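# Pour a ball from its gutter into the nearby roofed box

## Task

Transfer the ball out of the gutter it is resting in and into the box beside the same arm. The box is covered on top and has one open side, and the ball may be tipped (poured) in from the gutter. The box must stay essentially where it is: any more than a slight slide, lift, rotation or tilt counts as failure. If the ball, while no robot is carrying it, ends up more than slightly lower than the table surfaces, the task fails. A gutter only holds the ball while its open end is raised above the other end; if its handle is pointed straight up, the ball rolls out. Arm bases (metres) and headings (degrees, counter-clockwise from +x): arm1 at x=-1.78 y=-0.12 z=+0.95 facing +1; arm2 at x=+0.00 y=-0.08 z=+0.87 facing +89; arm3 at x=+1.78 y=+0.21 z=+0.94 facing +180. At the end, open the gripper and move the arm away; the ball must sit in the box without any robot holding it. Knocking or placing anything outside the work area also fails the task.

## Robot and tools

Setup. Three identical i2rt Big YAM arms, named arm1, arm2 and arm3, each with six revolute joints, a two-finger gripper and a wrist camera. Each is fixed to a table at the base position and heading listed in the task. Reach is roughly 1.0 m from the joint1 axis. Room cameras: cam_end_1, cam_end_2, cam_gap_1, cam_gap_2, cam_side, cam_top; wrist cameras: arm1_cam_wrist, arm2_cam_wrist, arm3_cam_wrist. Loose objects may occasionally get a short push from outside.

Frame. One shared scene frame, origin on the floor, +z up. The hand point is halfway between the fingertips; its z axis runs along the fingers, its y axis is the direction the fingers open and close. No call takes Cartesian poses; everything is commanded in joint space.

Joints (all absolute targets, radians except the gripper in metres; the value after ± is the tolerance that counts as arrived):
- joint1_rad -2.879 to 2.879 ±0.045: base yaw, positive counter-clockwise seen from above; 0 extends the arm along its base heading.
- joint2_rad 0 to 3.141 ±0.14: shoulder; 0 has the upper arm pointing back and about level, increasing raises it and then brings it forward.
- joint3_rad 0 to 3.019 ±0.09: elbow; 0 is fully folded, increasing opens it.
- joint4_rad -1.692 to 1.57 ±0.055: wrist pitch, positive tilts fingers up.
- joint5_rad -1.57 to 1.57 ±0.03: wrist side swing, positive toward the arm's right.
- joint6_rad -2.094 to 2.094 ±0.035: hand roll, positive clockwise when viewed from behind the hand.
- gripper_m 0 to 0.093 ±0.003: fingertip gap; grip force tops out near 50 to 62 N per pad, lower on some units.
With joint1 and joint6 at 0 and the hand level pointing forward, the wrist camera is above the hand looking toward the fingertips. Joints move at different speeds, so the path between postures can bulge outward.

Tools.
execute_actions: argument actions is a list holding zero or one action. An action is an object keyed by robot name; each robot entry contains joints, a map from joint name to absolute target. Any subset of joints and robots may be given; omitted ones keep pushing toward their previous target. All listed motions begin together and may finish at different times; one action runs at most 15 s. Optional cameras is a list of camera names (or "all"; omitted or null gives all; [] gives none); the "pictures" line lists image order. Unknown keys, unknown camera names or out-of-range numbers reject the whole call and nothing moves. Example: {"actions":[{"arm2":{"joints":{"joint1_rad":0.3,"gripper_m":0.05}}}],"cameras":["cam_top"]}. An empty actions list just reports state and images.
wait: seconds from 0 to 10; nothing new is commanded, returns state and images.
zoom_image: camera plus region [x0, y0, x1, y1] in pixels of that camera's latest full image, top-left origin, at most 504 by 504.
finished_scene: scene number (1 or 2); ends that scene permanently and reports success, then gives the next task. Only call it once the ball rests in the box and the arm has released and backed away.

Reading results. joint_positions gives current joint values. joint_status tells how each commanded joint of the last accepted action ended: reached, "off_target" (stopped short and may still be pushing), "contact_stop" or "time_out" (target dropped, joint holds where it stopped; a time-out joint may retain a target within 0.375, 0.375, 0.113, 0.225, 0.075, 0.3 rad for joints 1-6 and keep pushing), "not_followed" (a self/inter-arm collision check blocked the arm's targets; the gripper part still runs, and blocked targets may be retried on later actions). "joint command not followed" plus a "cause:" line flags such a block. on_its_own lists joints acting without being commanded this call; "held at" is their target, not position. To relieve a joint that is pressing, command it to its reported position. Loaded joints sag. Very small target changes may produce no motion. MOTOR HOT appears from 85 °C; at 100 °C an OVER-TEMPERATURE FAULT drops that arm and its joints show "limit_stop_at_motor_heat" (resend targets afterwards). If a result reports a stop, any later calls in the same reply are skipped.

Cameras. Calibration lines give OpenCV intrinsics K, distortion D and T_world_to_cam (scene frame to camera) plus pos_world; wrist poses derive from joint readings and can be less accurate. Real cameras may differ slightly from the listed values.

Cautions. The arm does not halt on contact and can press hard; avoid driving into the table, box or other arms. Two robots pressing hard together ends the run; the collision check ignores fingers, gripper housings and wrist cameras and may react late. Keep the gripper tilted so the gutter's open end stays high until you mean to pour, pour gently toward the box's open side without striking the box, never let the ball fall off the table, and don't grip so long that motors overheat. The robot keeps its last command while you think. Less robot motion time gives a better result.

Each tool is called after ">>>" by a JSON object that holds its "name" and its "arguments", one argument or row to a line.

## Session

>>> {"name": "execute_actions", "arguments": {
  "actions": []
}}

Scene clock: 0.00 s.
arm1.joint_positions: joint1_rad=-0.030 joint2_rad=+0.539 joint3_rad=+1.432 joint4_rad=-1.483 joint5_rad=-0.042 joint6_rad=-0.161 gripper_m=+0.094
arm1.joint_status: not commanded
arm1.hand: x=-1.5999 y=-0.1129 z=+1.4896 quat_wxyz=(-0.467, +0.078, -0.881, +0.024) (m; scene frame)
arm2.joint_positions: joint1_rad=+0.285 joint2_rad=+0.569 joint3_rad=+1.463 joint4_rad=-1.204 joint5_rad=-0.229 joint6_rad=-0.693 gripper_m=+0.094
arm2.joint_status: not commanded
arm2.hand: x=-0.0998 y=+0.1123 z=+1.4865 quat_wxyz=(-0.443, +0.787, -0.172, -0.392) (m; scene frame)
arm3.joint_positions: joint1_rad=+0.205 joint2_rad=+0.589 joint3_rad=+1.419 joint4_rad=-1.535 joint5_rad=+0.098 joint6_rad=+0.043 gripper_m=+0.094
arm3.joint_status: not commanded
arm3.hand: x=+1.5898 y=+0.1941 z=+1.4551 quat_wxyz=(+0.006, +0.906, +0.050, -0.420) (m; scene frame)
pictures: arm1_cam_wrist, arm2_cam_wrist, arm3_cam_wrist, cam_end_1, cam_end_2, cam_gap_1, cam_gap_2, cam_side, cam_top
Images, in order (width x height): arm1_cam_wrist 616x616, arm2_cam_wrist 616x616, arm3_cam_wrist 616x616, cam_end_1 504x504, cam_end_2 504x504, cam_gap_1 504x504, cam_gap_2 504x504, cam_side 504x504, cam_top 504x504.

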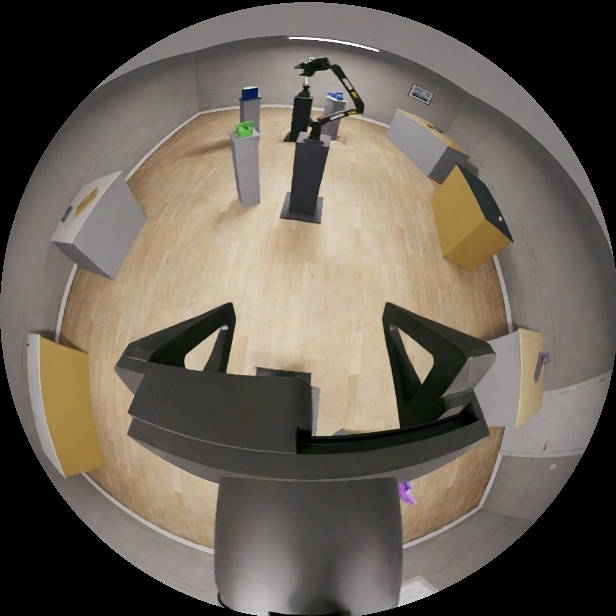

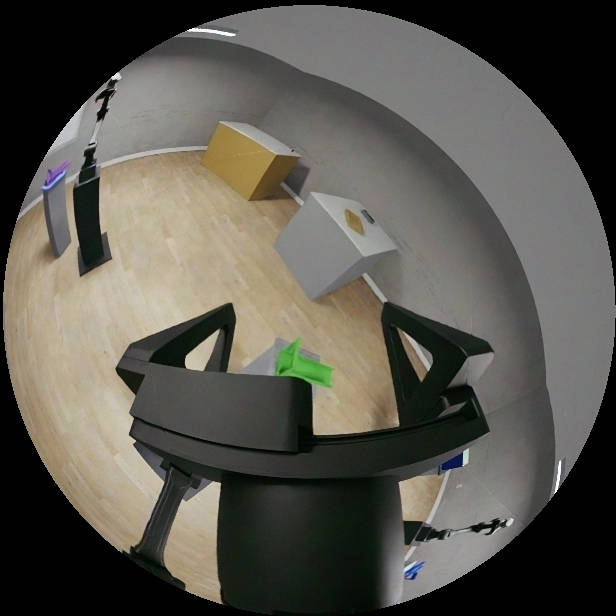

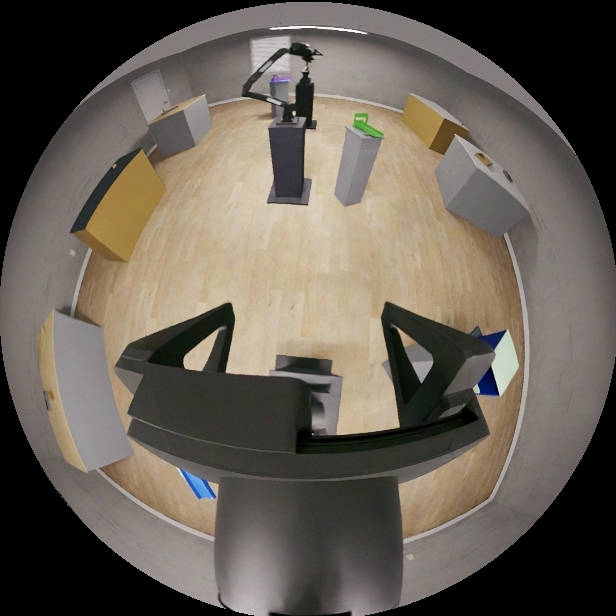

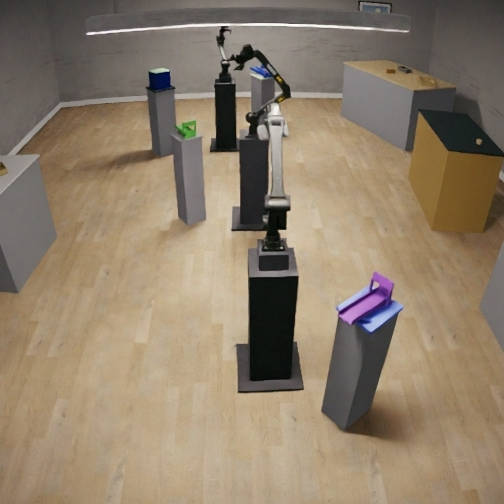

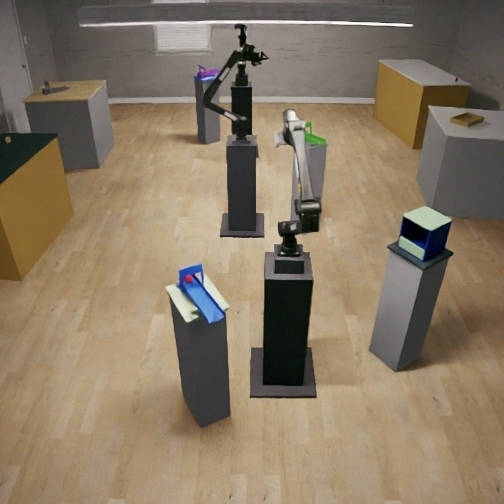

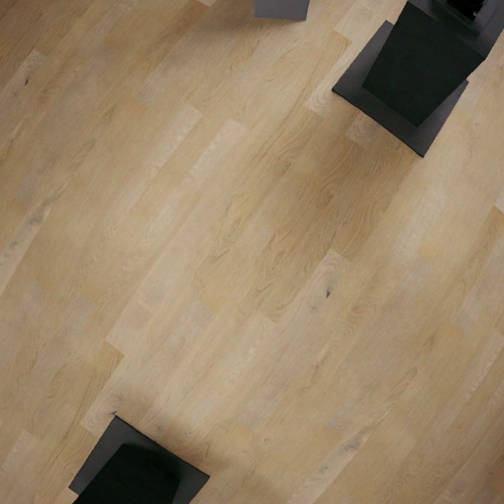

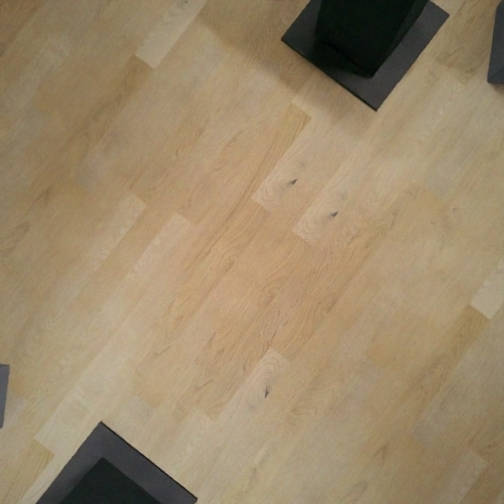

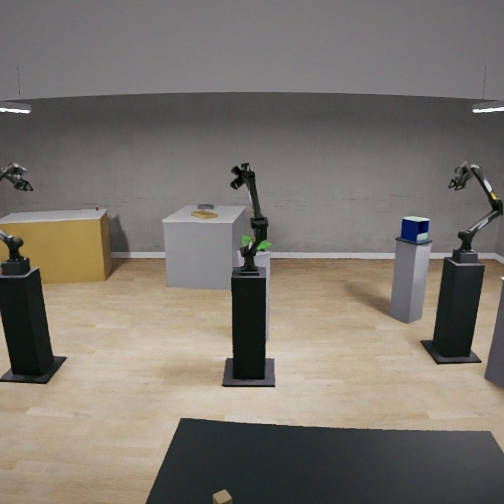

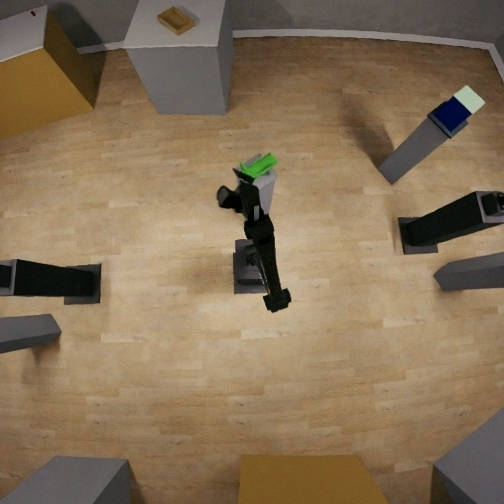

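>>> {"name": "zoom_image", "arguments": {
  "camera": "cam_end_2",
  "region": [150, 250, 250, 350]
}}

>>> {"name": "zoom_image", "arguments": {
  "camera": "cam_end_2",
  "region": [370, 195, 470, 295]
}}

>>> {"name": "zoom_image", "arguments": {
  "camera": "cam_side",
  "region": [380, 200, 460, 280]
}}

>>> {"name": "zoom_image", "arguments": {
  "camera": "arm3_cam_wrist",
  "region": [140, 420, 280, 540]
}}

Region (150, 250, 250, 350) of cam_end_2's 504x504 image, scaled by 5.040, with more detail than that image has.

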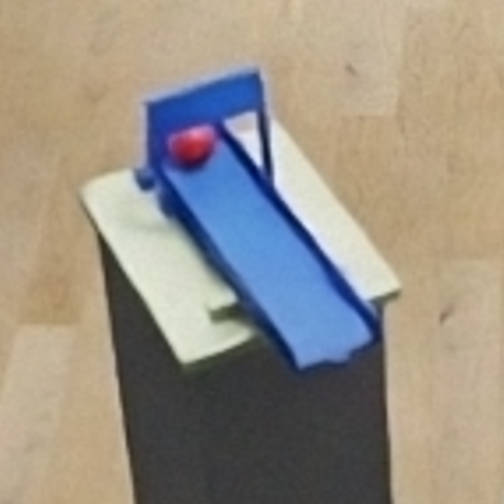

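Region (370, 195, 470, 295) of cam_end_2's 504x504 image, scaled by 5.040, with more detail than that image has.

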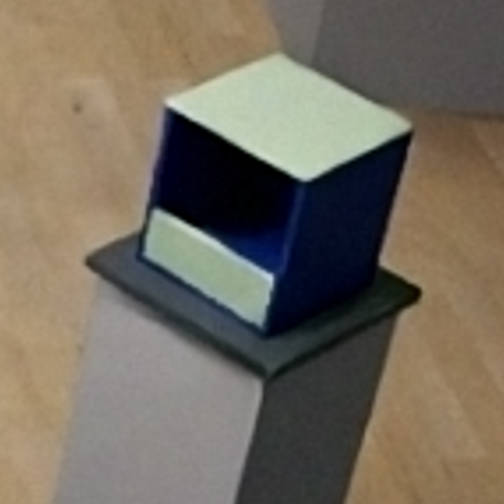

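Region (380, 200, 460, 280) of cam_side's 504x504 image, scaled by 6.300, with more detail than that image has.

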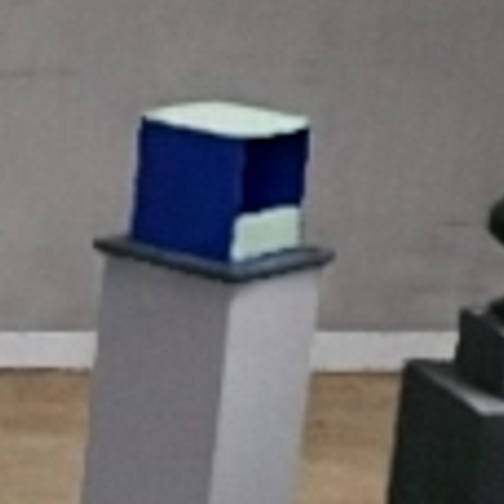

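Region (140, 420, 280, 540) of arm3_cam_wrist's 616x616 image, scaled by 3.600, with more detail than that image has; it fills the top 432 rows of this view, and the rest is white.

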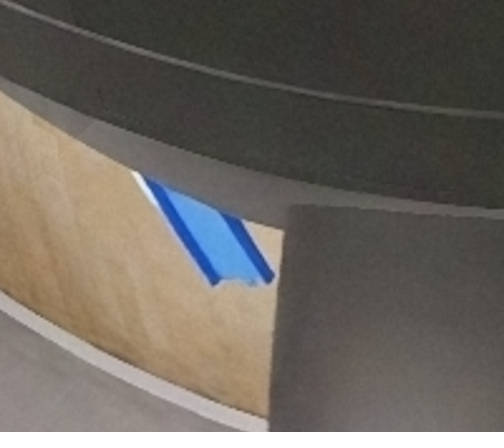

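>>> {"name": "execute_actions", "arguments": {
  "actions": [
    {"arm1":{"joints":{"joint4_rad":0.0}},"arm2":{"joints":{"joint3_rad":2.1}},"arm3":{"joints":{"joint1_rad":1.9,"joint2_rad":1.4}}}
  ],
  "cameras": ["arm3_cam_wrist","cam_end_2"]
}}

Scene clock: 121.83 s.
arm1.joint_positions: joint1_rad=-0.030 joint2_rad=+0.539 joint3_rad=+1.432 joint4_rad=-0.016 joint5_rad=-0.042 joint6_rad=-0.161 gripper_m=+0.094
arm1.joint_status: all done
arm1.hand: x=-1.6439 y=-0.1102 z=+1.8157 quat_wxyz=(-0.936, +0.049, -0.341, +0.074) (m; scene frame)
arm2.joint_positions: joint1_rad=+0.285 joint2_rad=+0.559 joint3_rad=+2.103 joint4_rad=-1.204 joint5_rad=-0.229 joint6_rad=-0.693 gripper_m=+0.094
arm2.joint_status: all done
arm2.hand: x=-0.0392 y=-0.1139 z=+1.7218 quat_wxyz=(-0.646, +0.577, -0.077, -0.494) (m; scene frame)
arm3.joint_positions: joint1_rad=+1.898 joint2_rad=+1.418 joint3_rad=+1.419 joint4_rad=-1.530 joint5_rad=+0.098 joint6_rad=+0.043 gripper_m=+0.094
arm3.joint_status: all done
arm3.hand: x=+1.8962 y=-0.1929 z=+1.2061 quat_wxyz=(-0.009, +0.603, +0.796, -0.051) (m; scene frame)
pictures: arm3_cam_wrist, cam_end_2
camera_calibration (this result's frames):
arm3_cam_wrist: T_world_to_cam=[[-0.95879, -0.264164, 0.104585, 1.64184], [-0.165603, 0.818726, 0.549785, -0.190463], [-0.23086, 0.509809, -0.828733, 1.65836], [0, 0, 0, 1]] pos_world=[1.92549, -0.255794, 1.30734]
Images, in order (width x height): arm3_cam_wrist 616x616, cam_end_2 504x504.

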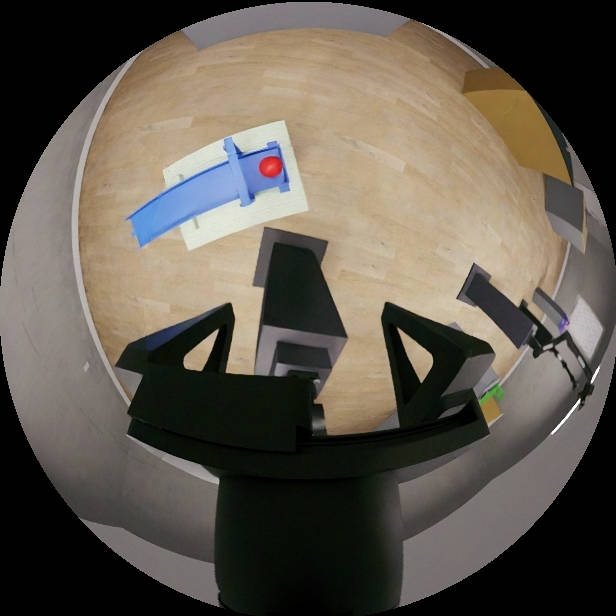

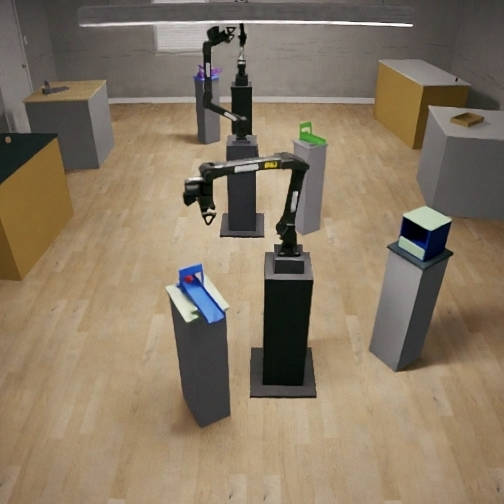

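>>> {"name": "zoom_image", "arguments": {
  "camera": "arm3_cam_wrist",
  "region": [110, 100, 330, 270]
}}

>>> {"name": "zoom_image", "arguments": {
  "camera": "cam_end_2",
  "region": [155, 255, 235, 335]
}}

Region (110, 100, 330, 270) of arm3_cam_wrist's 616x616 image, scaled by 2.291, with more detail than that image has; it fills the top 389 rows of this view, and the rest is white.

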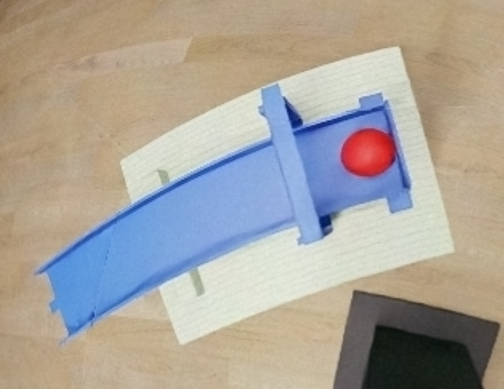

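Region (155, 255, 235, 335) of cam_end_2's 504x504 image, scaled by 6.300, with more detail than that image has.

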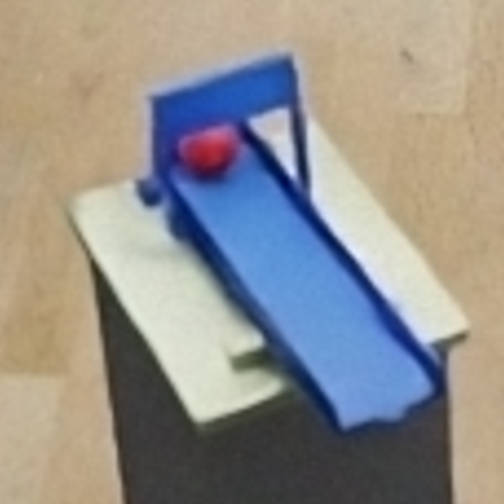

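>>> {"name": "execute_actions", "arguments": {
  "actions": [
    {"arm3":{"joints":{"joint1_rad":1.856,"joint2_rad":1.872,"joint3_rad":1.477,"joint4_rad":-1.25,"joint5_rad":-0.3235,"joint6_rad":-0.229,"gripper_m":0.07}}}
  ],
  "cameras": ["arm3_cam_wrist","cam_end_2"]
}}

Scene clock: 243.13 s.
arm1.joint_positions: joint1_rad=-0.030 joint2_rad=+0.539 joint3_rad=+1.432 joint4_rad=-0.016 joint5_rad=-0.042 joint6_rad=-0.161 gripper_m=+0.094
arm1.joint_status: not commanded
arm1.hand: x=-1.6439 y=-0.1102 z=+1.8157 quat_wxyz=(-0.936, +0.049, -0.341, +0.074) (m; scene frame)
arm2.joint_positions: joint1_rad=+0.285 joint2_rad=+0.559 joint3_rad=+2.103 joint4_rad=-1.204 joint5_rad=-0.229 joint6_rad=-0.693 gripper_m=+0.094
arm2.joint_status: not commanded
arm2.hand: x=-0.0392 y=-0.1139 z=+1.7218 quat_wxyz=(-0.646, +0.577, -0.077, -0.494) (m; scene frame)
arm3.joint_positions: joint1_rad=+1.864 joint2_rad=+1.888 joint3_rad=+1.452 joint4_rad=-1.257 joint5_rad=-0.320 joint6_rad=-0.221 gripper_m=+0.070
arm3.joint_status: all done
arm3.hand: x=+1.9788 y=-0.2705 z=+1.0079 quat_wxyz=(+0.066, +0.507, +0.844, +0.158) (m; scene frame)
pictures: arm3_cam_wrist, cam_end_2
camera_calibration (this result's frames):
arm3_cam_wrist: T_world_to_cam=[[-0.840827, -0.434269, -0.323142, 1.87297], [-0.536869, 0.592775, 0.600325, 0.61827], [-0.0691521, 0.678254, -0.731566, 1.18034], [0, 0, 0, 1]] pos_world=[1.98839, -0.353695, 1.09757]
Images, in order (width x height): arm3_cam_wrist 616x616, cam_end_2 504x504.

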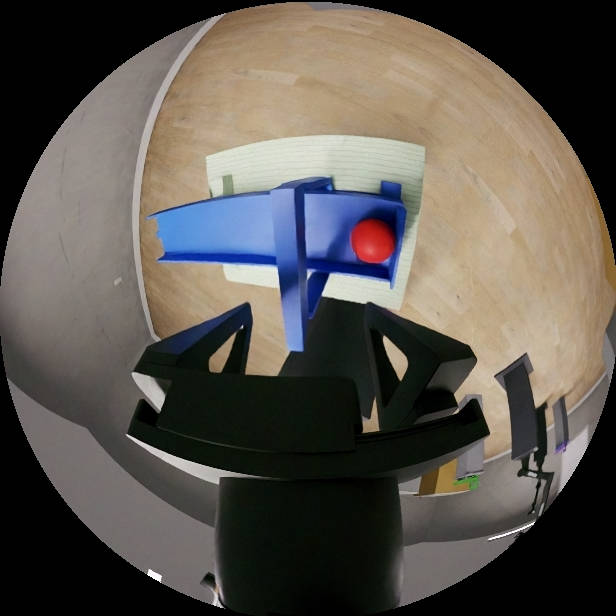

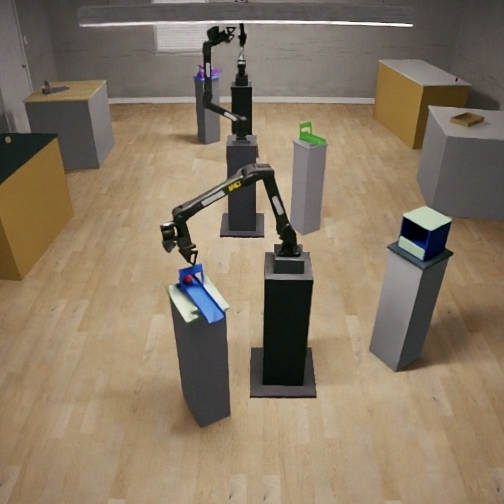

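>>> {"name": "zoom_image", "arguments": {
  "camera": "arm3_cam_wrist",
  "region": [200, 130, 440, 370]
}}

>>> {"name": "zoom_image", "arguments": {
  "camera": "cam_end_2",
  "region": [150, 215, 250, 335]
}}

Region (200, 130, 440, 370) of arm3_cam_wrist's 616x616 image, scaled by 2.100, with more detail than that image has.

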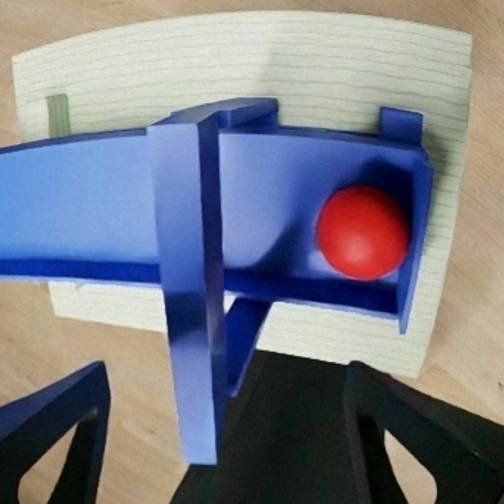

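Region (150, 215, 250, 335) of cam_end_2's 504x504 image, scaled by 4.200, with more detail than that image has.

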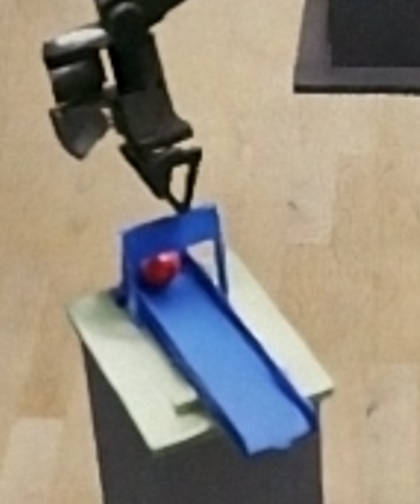

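>>> {"name": "zoom_image", "arguments": {
  "camera": "arm3_cam_wrist",
  "region": [130, 150, 290, 310]
}}

>>> {"name": "zoom_image", "arguments": {
  "camera": "cam_end_2",
  "region": [165, 250, 225, 310]
}}

Region (130, 150, 290, 310) of arm3_cam_wrist's 616x616 image, scaled by 3.150, with more detail than that image has.

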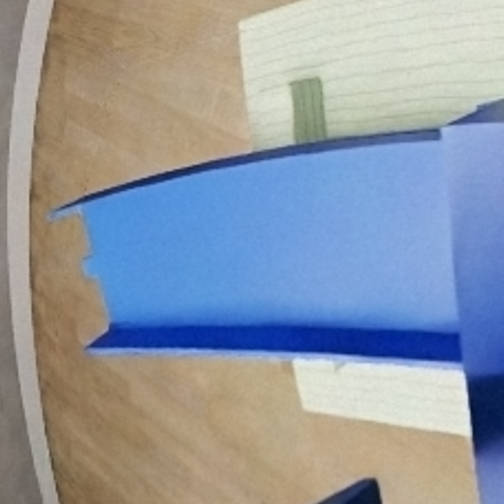

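Region (165, 250, 225, 310) of cam_end_2's 504x504 image, scaled by 8.400, with more detail than that image has.

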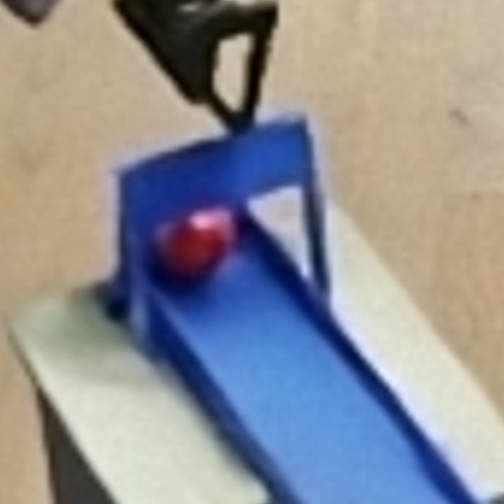

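>>> {"name": "execute_actions", "arguments": {
  "actions": [
    {"arm3":{"joints":{"joint2_rad":1.80,"joint3_rad":1.47,"joint4_rad":-1.232,"joint5_rad":-0.139,"joint6_rad":-0.108}}}
  ],
  "cameras": []
}}

>>> {"name": "execute_actions", "arguments": {
  "actions": [
    {"arm3":{"joints":{"joint1_rad":1.955}}}
  ],
  "cameras": ["arm3_cam_wrist","cam_end_2"]
}}

Scene clock: 364.17 s.
arm1.joint_positions: joint1_rad=-0.030 joint2_rad=+0.539 joint3_rad=+1.432 joint4_rad=-0.016 joint5_rad=-0.042 joint6_rad=-0.161 gripper_m=+0.094
arm1.joint_status: not commanded
arm1.hand: x=-1.6439 y=-0.1102 z=+1.8157 quat_wxyz=(-0.936, +0.049, -0.341, +0.074) (m; scene frame)
arm2.joint_positions: joint1_rad=+0.285 joint2_rad=+0.559 joint3_rad=+2.103 joint4_rad=-1.204 joint5_rad=-0.229 joint6_rad=-0.693 gripper_m=+0.094
arm2.joint_status: not commanded
arm2.hand: x=-0.0392 y=-0.1139 z=+1.7218 quat_wxyz=(-0.646, +0.577, -0.077, -0.494) (m; scene frame)
arm3.joint_positions: joint1_rad=+1.864 joint2_rad=+1.798 joint3_rad=+1.452 joint4_rad=-1.242 joint5_rad=-0.142 joint6_rad=-0.116 gripper_m=+0.070
arm3.joint_status: all done
arm3.hand: x=+1.9521 y=-0.2853 z=+1.0459 quat_wxyz=(+0.040, +0.550, +0.832, +0.061) (m; scene frame)
pictures: none
No camera images: the call's "cameras" was empty. Leave "cameras" out to get every camera's image.

Scene clock: 365.03 s.
arm1.joint_positions: joint1_rad=-0.030 joint2_rad=+0.539 joint3_rad=+1.432 joint4_rad=-0.016 joint5_rad=-0.042 joint6_rad=-0.161 gripper_m=+0.094
arm1.joint_status: not commanded
arm1.hand: x=-1.6439 y=-0.1102 z=+1.8157 quat_wxyz=(-0.936, +0.049, -0.341, +0.074) (m; scene frame)
arm2.joint_positions: joint1_rad=+0.285 joint2_rad=+0.559 joint3_rad=+2.103 joint4_rad=-1.204 joint5_rad=-0.229 joint6_rad=-0.693 gripper_m=+0.094
arm2.joint_status: not commanded
arm2.hand: x=-0.0392 y=-0.1139 z=+1.7218 quat_wxyz=(-0.646, +0.577, -0.077, -0.494) (m; scene frame)
arm3.joint_positions: joint1_rad=+1.961 joint2_rad=+1.798 joint3_rad=+1.452 joint4_rad=-1.242 joint5_rad=-0.141 joint6_rad=-0.115 gripper_m=+0.070
arm3.joint_status: all done
arm3.hand: x=+1.9994 y=-0.2664 z=+1.0460 quat_wxyz=(+0.037, +0.510, +0.857, +0.062) (m; scene frame)
pictures: arm3_cam_wrist, cam_end_2
camera_calibration (this result's frames):
arm3_cam_wrist: T_world_to_cam=[[-0.872723, -0.469831, -0.132719, 1.7595], [-0.45111, 0.672072, 0.587213, 0.467413], [-0.186694, 0.572345, -0.798478, 1.48365], [0, 0, 0, 1]] pos_world=[2.02339, -0.336627, 1.14371]
Images, in order (width x height): arm3_cam_wrist 616x616, cam_end_2 504x504.

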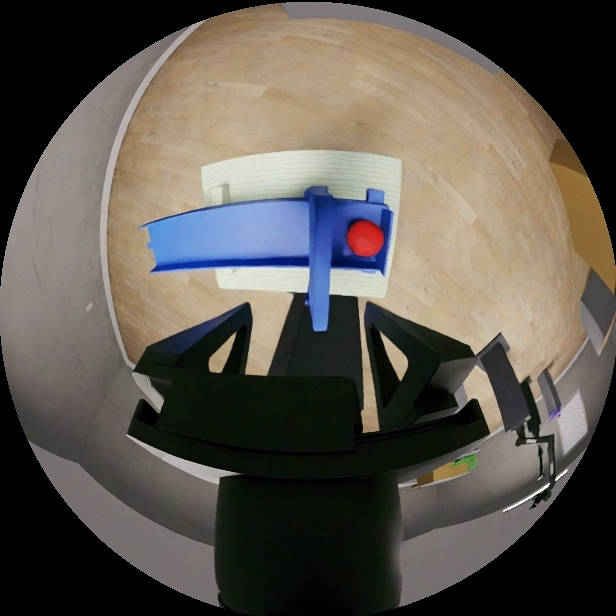

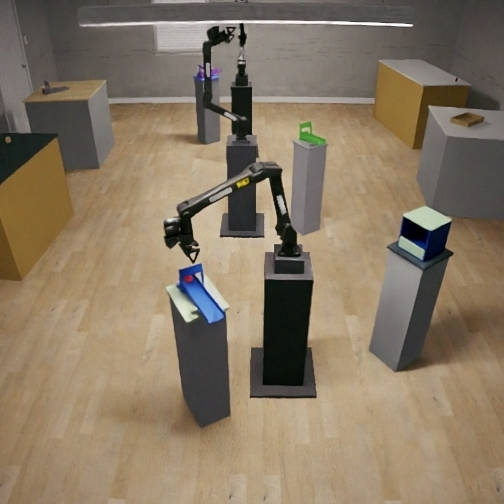

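>>> {"name": "zoom_image", "arguments": {
  "camera": "arm3_cam_wrist",
  "region": [240, 170, 410, 340]
}}

Region (240, 170, 410, 340) of arm3_cam_wrist's 616x616 image, scaled by 2.965, with more detail than that image has.

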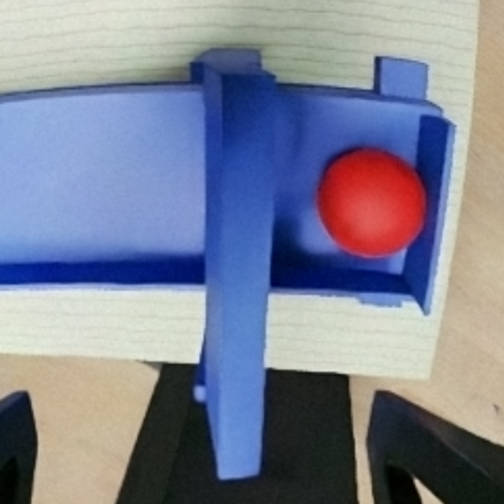

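>>> {"name": "execute_actions", "arguments": {
  "actions": [
    {"arm3":{"joints":{"joint1_rad":1.962,"joint2_rad":1.868,"joint3_rad":1.386,"joint4_rad":-1.062}}}
  ],
  "cameras": ["arm3_cam_wrist","cam_end_2"]
}}

Scene clock: 402.77 s.
arm1.joint_positions: joint1_rad=-0.030 joint2_rad=+0.539 joint3_rad=+1.432 joint4_rad=-0.016 joint5_rad=-0.042 joint6_rad=-0.161 gripper_m=+0.094
arm1.joint_status: not commanded
arm1.hand: x=-1.6439 y=-0.1102 z=+1.8157 quat_wxyz=(-0.936, +0.049, -0.341, +0.074) (m; scene frame)
arm2.joint_positions: joint1_rad=+0.285 joint2_rad=+0.559 joint3_rad=+2.103 joint4_rad=-1.204 joint5_rad=-0.229 joint6_rad=-0.693 gripper_m=+0.094
arm2.joint_status: not commanded
arm2.hand: x=-0.0392 y=-0.1139 z=+1.7218 quat_wxyz=(-0.646, +0.577, -0.077, -0.494) (m; scene frame)
arm3.joint_positions: joint1_rad=+1.961 joint2_rad=+1.858 joint3_rad=+1.393 joint4_rad=-1.073 joint5_rad=-0.141 joint6_rad=-0.115 gripper_m=+0.070
arm3.joint_status: all done
arm3.hand: x=+2.0054 y=-0.2808 z=+0.9949 quat_wxyz=(+0.057, +0.508, +0.858, +0.047) (m; scene frame)
pictures: arm3_cam_wrist, cam_end_2
camera_calibration (this result's frames):
arm3_cam_wrist: T_world_to_cam=[[-0.870303, -0.475865, -0.126981, 1.7389], [-0.461859, 0.698998, 0.545974, 0.579956], [-0.17105, 0.533811, -0.828123, 1.43953], [0, 0, 0, 1]] pos_world=[2.02746, -0.346346, 1.09628]
Images, in order (width x height): arm3_cam_wrist 616x616, cam_end_2 504x504.

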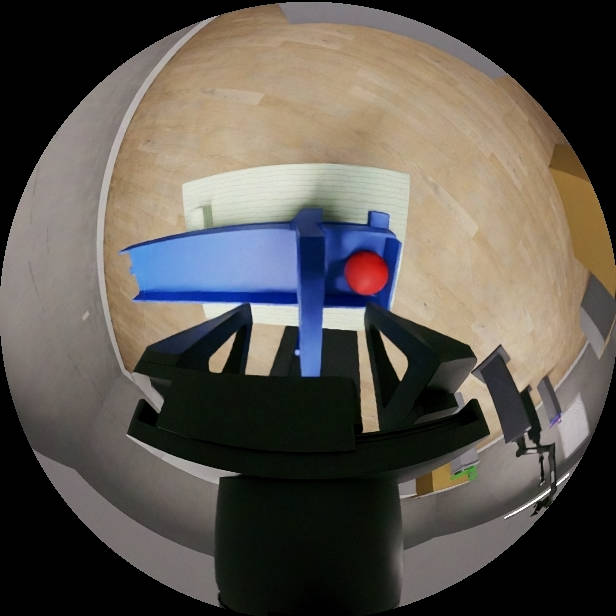

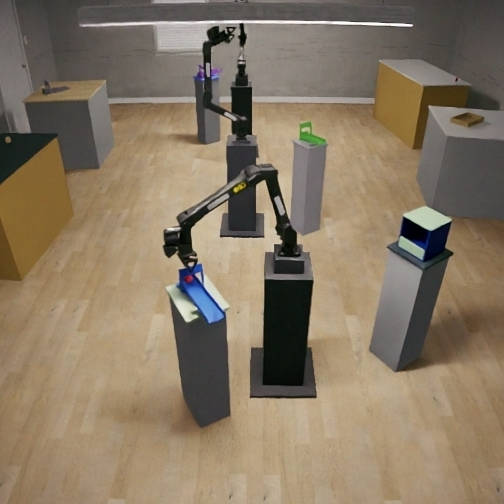

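>>> {"name": "execute_actions", "arguments": {
  "actions": [
    {"arm3":{"joints":{"joint2_rad":1.892,"joint3_rad":1.352}}}
  ],
  "cameras": ["arm3_cam_wrist","cam_end_2"]
}}

Scene clock: 426.97 s.
arm1.joint_positions: joint1_rad=-0.030 joint2_rad=+0.539 joint3_rad=+1.432 joint4_rad=-0.016 joint5_rad=-0.042 joint6_rad=-0.161 gripper_m=+0.094
arm1.joint_status: not commanded
arm1.hand: x=-1.6439 y=-0.1102 z=+1.8157 quat_wxyz=(-0.936, +0.049, -0.341, +0.074) (m; scene frame)
arm2.joint_positions: joint1_rad=+0.285 joint2_rad=+0.559 joint3_rad=+2.103 joint4_rad=-1.204 joint5_rad=-0.229 joint6_rad=-0.693 gripper_m=+0.094
arm2.joint_status: not commanded
arm2.hand: x=-0.0392 y=-0.1139 z=+1.7218 quat_wxyz=(-0.646, +0.577, -0.077, -0.494) (m; scene frame)
arm3.joint_positions: joint1_rad=+1.961 joint2_rad=+1.867 joint3_rad=+1.363 joint4_rad=-1.070 joint5_rad=-0.141 joint6_rad=-0.115 gripper_m=+0.070
arm3.joint_status: all done
arm3.hand: x=+2.0006 y=-0.2688 z=+0.9796 quat_wxyz=(+0.042, +0.510, +0.857, +0.058) (m; scene frame)
pictures: arm3_cam_wrist, cam_end_2
camera_calibration (this result's frames):
arm3_cam_wrist: T_world_to_cam=[[-0.872062, -0.471479, -0.13121, 1.74733], [-0.454076, 0.679497, 0.57628, 0.527191], [-0.182547, 0.562132, -0.80665, 1.42916], [0, 0, 0, 1]] pos_world=[2.02405, -0.337773, 1.07829]
Images, in order (width x height): arm3_cam_wrist 616x616, cam_end_2 504x504.

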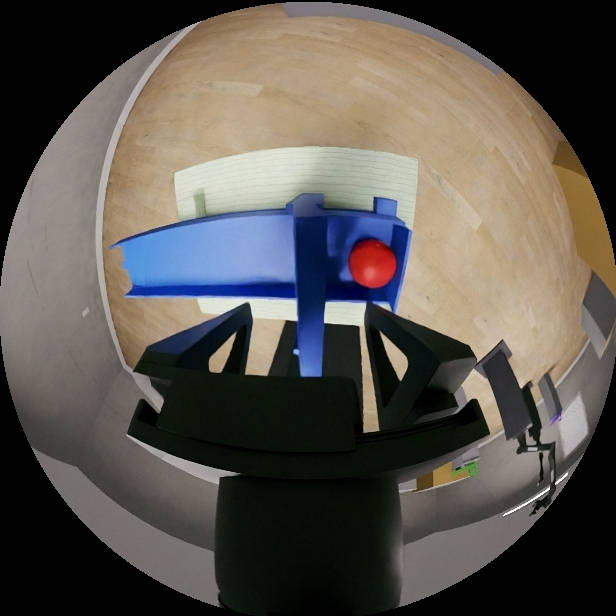

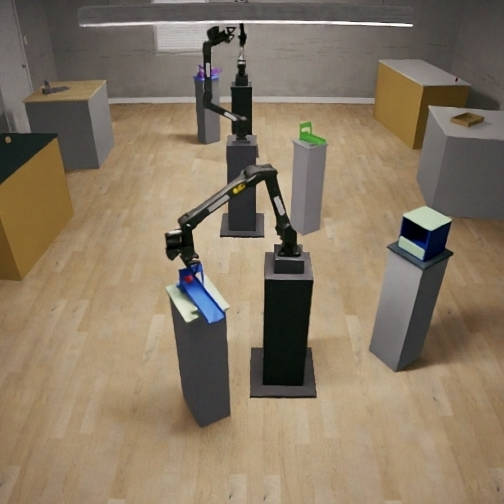

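>>> {"name": "execute_actions", "arguments": {
  "actions": [
    {"arm3":{"joints":{"joint2_rad":1.912}}}
  ],
  "cameras": ["arm3_cam_wrist","cam_end_2"]
}}

Scene clock: 432.03 s.
arm1.joint_positions: joint1_rad=-0.030 joint2_rad=+0.539 joint3_rad=+1.432 joint4_rad=-0.016 joint5_rad=-0.042 joint6_rad=-0.161 gripper_m=+0.094
arm1.joint_status: not commanded
arm1.hand: x=-1.6439 y=-0.1102 z=+1.8157 quat_wxyz=(-0.936, +0.049, -0.341, +0.074) (m; scene frame)
arm2.joint_positions: joint1_rad=+0.285 joint2_rad=+0.559 joint3_rad=+2.103 joint4_rad=-1.204 joint5_rad=-0.229 joint6_rad=-0.693 gripper_m=+0.094
arm2.joint_status: not commanded
arm2.hand: x=-0.0392 y=-0.1139 z=+1.7218 quat_wxyz=(-0.646, +0.577, -0.077, -0.494) (m; scene frame)
arm3.joint_positions: joint1_rad=+1.961 joint2_rad=+1.886 joint3_rad=+1.363 joint4_rad=-1.070 joint5_rad=-0.141 joint6_rad=-0.115 gripper_m=+0.070
arm3.joint_status: all done
arm3.hand: x=+1.9999 y=-0.2672 z=+0.9699 quat_wxyz=(+0.035, +0.510, +0.857, +0.064) (m; scene frame)
pictures: arm3_cam_wrist, cam_end_2
camera_calibration (this result's frames):
arm3_cam_wrist: T_world_to_cam=[[-0.872982, -0.469185, -0.133299, 1.75075], [-0.449942, 0.669146, 0.591435, 0.505663], [-0.188296, 0.576289, -0.795259, 1.42455], [0, 0, 0, 1]] pos_world=[2.02413, -0.337887, 1.06719]
Images, in order (width x height): arm3_cam_wrist 616x616, cam_end_2 504x504.

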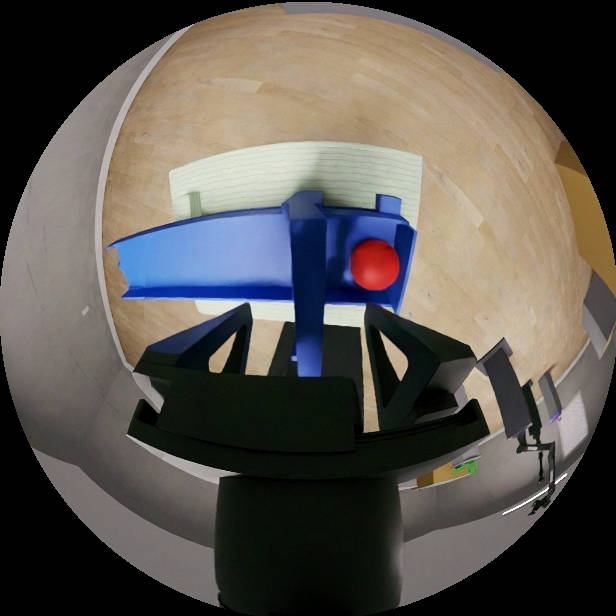

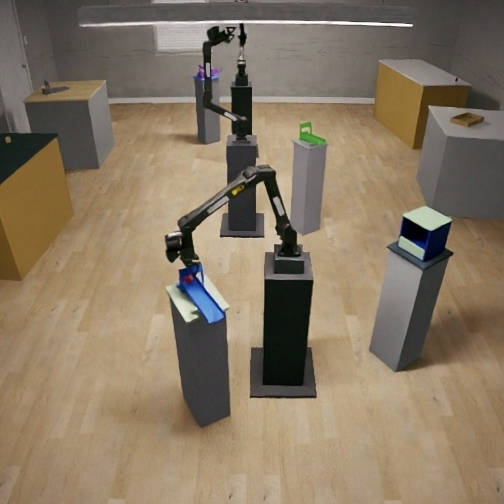

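Now close the gripper.

>>> {"name": "execute_actions", "arguments": {
  "actions": [
    {"arm3":{"joints":{"gripper_m":0.0}}}
  ],
  "cameras": ["arm3_cam_wrist","cam_end_2"]
}}

Scene clock: 436.33 s.
arm1.joint_positions: joint1_rad=-0.030 joint2_rad=+0.539 joint3_rad=+1.432 joint4_rad=-0.016 joint5_rad=-0.042 joint6_rad=-0.161 gripper_m=+0.094
arm1.joint_status: not commanded
arm1.hand: x=-1.6439 y=-0.1102 z=+1.8157 quat_wxyz=(-0.936, +0.049, -0.341, +0.074) (m; scene frame)
arm2.joint_positions: joint1_rad=+0.285 joint2_rad=+0.559 joint3_rad=+2.103 joint4_rad=-1.204 joint5_rad=-0.229 joint6_rad=-0.693 gripper_m=+0.094
arm2.joint_status: not commanded
arm2.hand: x=-0.0392 y=-0.1139 z=+1.7218 quat_wxyz=(-0.646, +0.577, -0.077, -0.494) (m; scene frame)
arm3.joint_positions: joint1_rad=+1.961 joint2_rad=+1.882 joint3_rad=+1.363 joint4_rad=-1.072 joint5_rad=-0.158 joint6_rad=-0.118 gripper_m=+0.012
arm3.joint_status: gripper_m off_target (ended at +0.012, target +0.000)
arm3.hand: x=+2.0024 y=-0.2661 z=+0.9723 quat_wxyz=(+0.041, +0.509, +0.857, +0.070) (m; scene frame)
pictures: arm3_cam_wrist, cam_end_2
camera_calibration (this result's frames):
arm3_cam_wrist: T_world_to_cam=[[-0.869396, -0.470922, -0.149613, 1.7619], [-0.461453, 0.665548, 0.586606, 0.531413], [-0.176671, 0.579032, -0.795933, 1.40439], [0, 0, 0, 1]] pos_world=[2.02513, -0.33715, 1.06967]
Images, in order (width x height): arm3_cam_wrist 616x616, cam_end_2 504x504.

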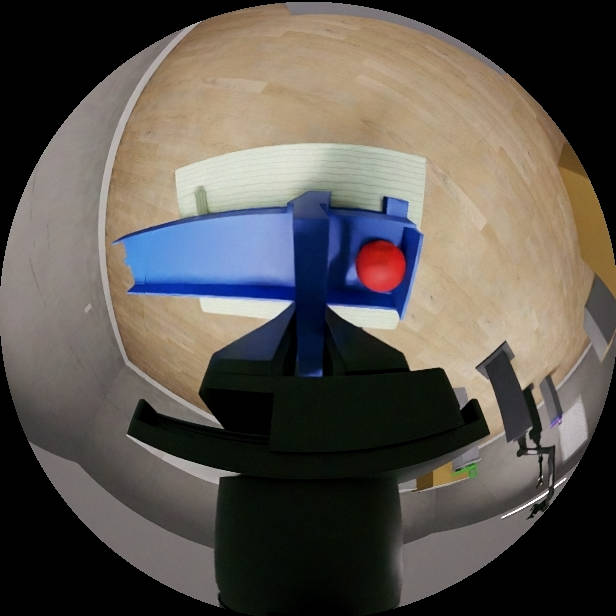

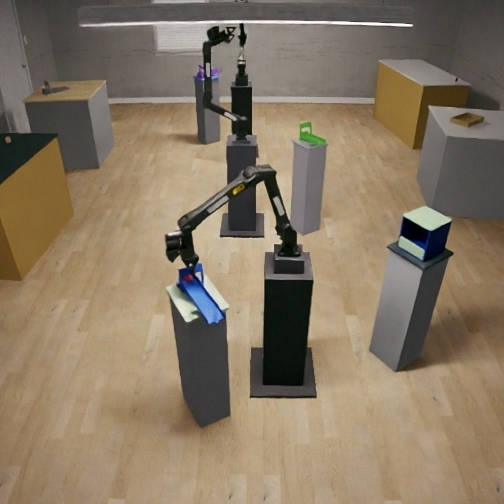

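>>> {"name": "execute_actions", "arguments": {
  "actions": [
    {"arm3":{"joints":{"joint2_rad":1.80,"joint3_rad":1.445,"joint4_rad":-1.22,"joint5_rad":-0.17}}}
  ],
  "cameras": ["arm3_cam_wrist","cam_end_2"]
}}

Scene clock: 493.73 s.
arm1.joint_positions: joint1_rad=-0.030 joint2_rad=+0.539 joint3_rad=+1.432 joint4_rad=-0.016 joint5_rad=-0.042 joint6_rad=-0.161 gripper_m=+0.094
arm1.joint_status: not commanded
arm1.hand: x=-1.6439 y=-0.1102 z=+1.8157 quat_wxyz=(-0.936, +0.049, -0.341, +0.074) (m; scene frame)
arm2.joint_positions: joint1_rad=+0.285 joint2_rad=+0.559 joint3_rad=+2.103 joint4_rad=-1.204 joint5_rad=-0.229 joint6_rad=-0.693 gripper_m=+0.094
arm2.joint_status: not commanded
arm2.hand: x=-0.0392 y=-0.1139 z=+1.7218 quat_wxyz=(-0.646, +0.577, -0.077, -0.494) (m; scene frame)
arm3.joint_positions: joint1_rad=+1.960 joint2_rad=+1.824 joint3_rad=+1.387 joint4_rad=-1.210 joint5_rad=-0.169 joint6_rad=-0.113 gripper_m=+0.012
arm3.joint_status: all done
arm3.hand: x=+1.9967 y=-0.2477 z=+1.0110 quat_wxyz=(+0.022, +0.512, +0.854, +0.091) (m; scene frame)
pictures: arm3_cam_wrist, cam_end_2
camera_calibration (this result's frames):
arm3_cam_wrist: T_world_to_cam=[[-0.873925, -0.45664, -0.166536, 1.80114], [-0.450888, 0.633654, 0.628636, 0.422352], [-0.181535, 0.62447, -0.759659, 1.40782], [0, 0, 0, 1]] pos_world=[2.02006, -0.324292, 1.10391]
Images, in order (width x height): arm3_cam_wrist 616x616, cam_end_2 504x504.

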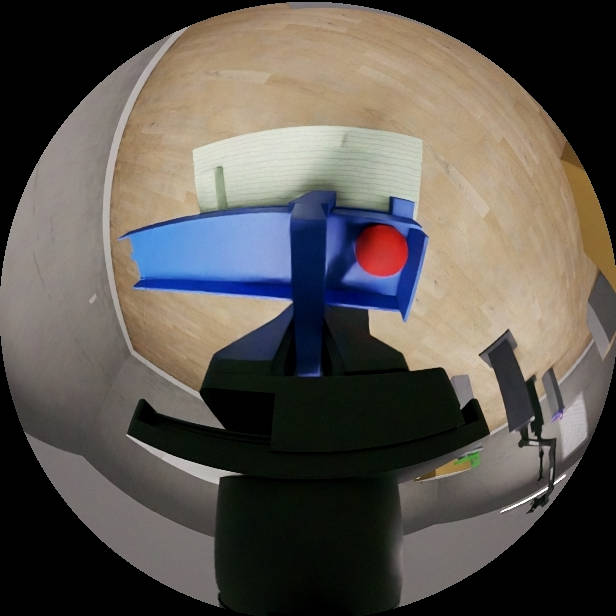

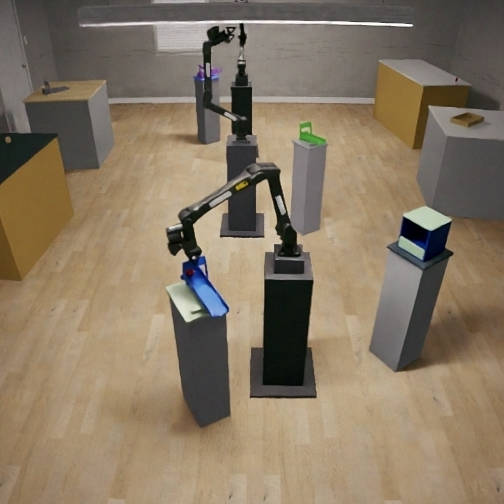

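>>> {"name": "execute_actions", "arguments": {
  "actions": [
    {"arm3":{"joints":{"joint2_rad":1.56,"joint5_rad":-0.32}}}
  ],
  "cameras": ["arm3_cam_wrist","cam_end_2"]
}}

Scene clock: 511.90 s.
arm1.joint_positions: joint1_rad=-0.030 joint2_rad=+0.539 joint3_rad=+1.432 joint4_rad=-0.016 joint5_rad=-0.042 joint6_rad=-0.161 gripper_m=+0.094
arm1.joint_status: not commanded
arm1.hand: x=-1.6439 y=-0.1102 z=+1.8157 quat_wxyz=(-0.936, +0.049, -0.341, +0.074) (m; scene frame)
arm2.joint_positions: joint1_rad=+0.285 joint2_rad=+0.559 joint3_rad=+2.103 joint4_rad=-1.204 joint5_rad=-0.229 joint6_rad=-0.693 gripper_m=+0.094
arm2.joint_status: not commanded
arm2.hand: x=-0.0392 y=-0.1139 z=+1.7218 quat_wxyz=(-0.646, +0.577, -0.077, -0.494) (m; scene frame)
arm3.joint_positions: joint1_rad=+1.960 joint2_rad=+1.553 joint3_rad=+1.400 joint4_rad=-1.215 joint5_rad=-0.314 joint6_rad=-0.112 gripper_m=+0.012
arm3.joint_status: all done
arm3.hand: x=+2.0181 y=-0.2373 z=+1.1551 quat_wxyz=(+0.175, +0.490, +0.852, +0.064) (m; scene frame)
pictures: arm3_cam_wrist, cam_end_2
camera_calibration (this result's frames):
arm3_cam_wrist: T_world_to_cam=[[-0.817277, -0.508752, -0.270609, 1.84216], [-0.576097, 0.731992, 0.363731, 0.916846], [0.0130349, 0.453166, -0.891331, 1.23347], [0, 0, 0, 1]] pos_world=[2.01767, -0.292891, 1.26445]
Images, in order (width x height): arm3_cam_wrist 616x616, cam_end_2 504x504.

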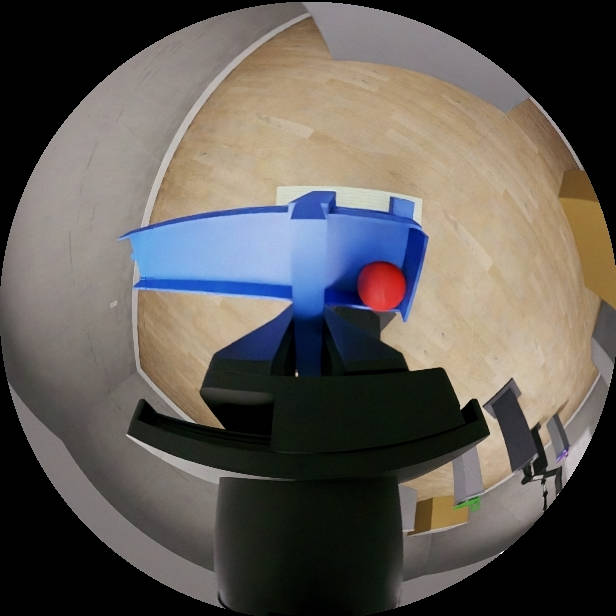

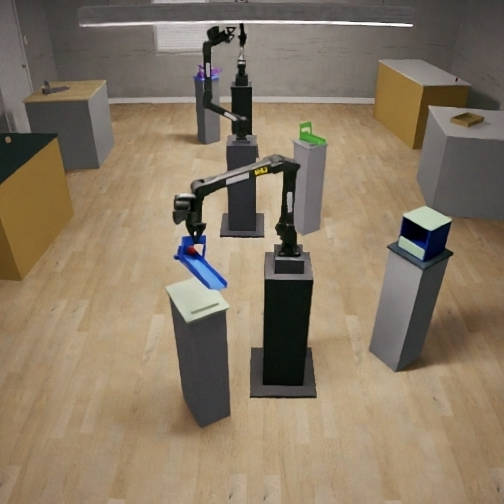

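>>> {"name": "execute_actions", "arguments": {
  "actions": [
    {"arm3":{"joints":{"joint5_rad":-0.42,"joint2_rad":1.40,"joint3_rad":1.20,"joint4_rad":-1.20}}}
  ],
  "cameras": ["arm3_cam_wrist","cam_end_2"]
}}

Scene clock: 526.53 s.
arm1.joint_positions: joint1_rad=-0.030 joint2_rad=+0.539 joint3_rad=+1.432 joint4_rad=-0.016 joint5_rad=-0.042 joint6_rad=-0.161 gripper_m=+0.094
arm1.joint_status: not commanded
arm1.hand: x=-1.6439 y=-0.1102 z=+1.8157 quat_wxyz=(-0.936, +0.049, -0.341, +0.074) (m; scene frame)
arm2.joint_positions: joint1_rad=+0.285 joint2_rad=+0.559 joint3_rad=+2.103 joint4_rad=-1.204 joint5_rad=-0.229 joint6_rad=-0.693 gripper_m=+0.094
arm2.joint_status: not commanded
arm2.hand: x=-0.0392 y=-0.1139 z=+1.7218 quat_wxyz=(-0.646, +0.577, -0.077, -0.494) (m; scene frame)
arm3.joint_positions: joint1_rad=+1.960 joint2_rad=+1.409 joint3_rad=+1.203 joint4_rad=-1.204 joint5_rad=-0.411 joint6_rad=-0.112 gripper_m=+0.012
arm3.joint_status: all done
arm3.hand: x=+2.0066 y=-0.1668 z=+1.1439 quat_wxyz=(+0.186, +0.486, +0.846, +0.115) (m; scene frame)
pictures: arm3_cam_wrist, cam_end_2
camera_calibration (this result's frames):
arm3_cam_wrist: T_world_to_cam=[[-0.785296, -0.498846, -0.366693, 1.9129], [-0.615429, 0.69355, 0.37448, 0.922874], [0.0675117, 0.519751, -0.851646, 1.04805], [0, 0, 0, 1]] pos_world=[1.9994, -0.230544, 1.24842]
Images, in order (width x height): arm3_cam_wrist 616x616, cam_end_2 504x504.

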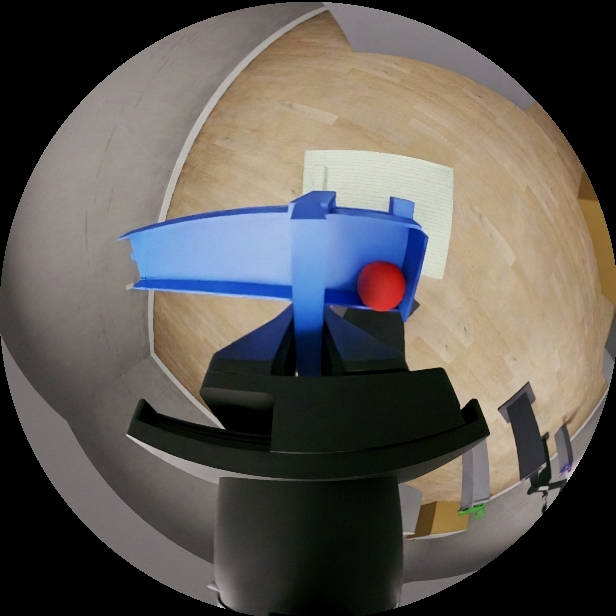

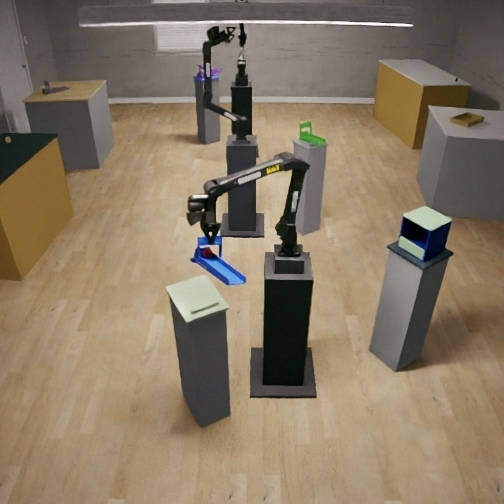

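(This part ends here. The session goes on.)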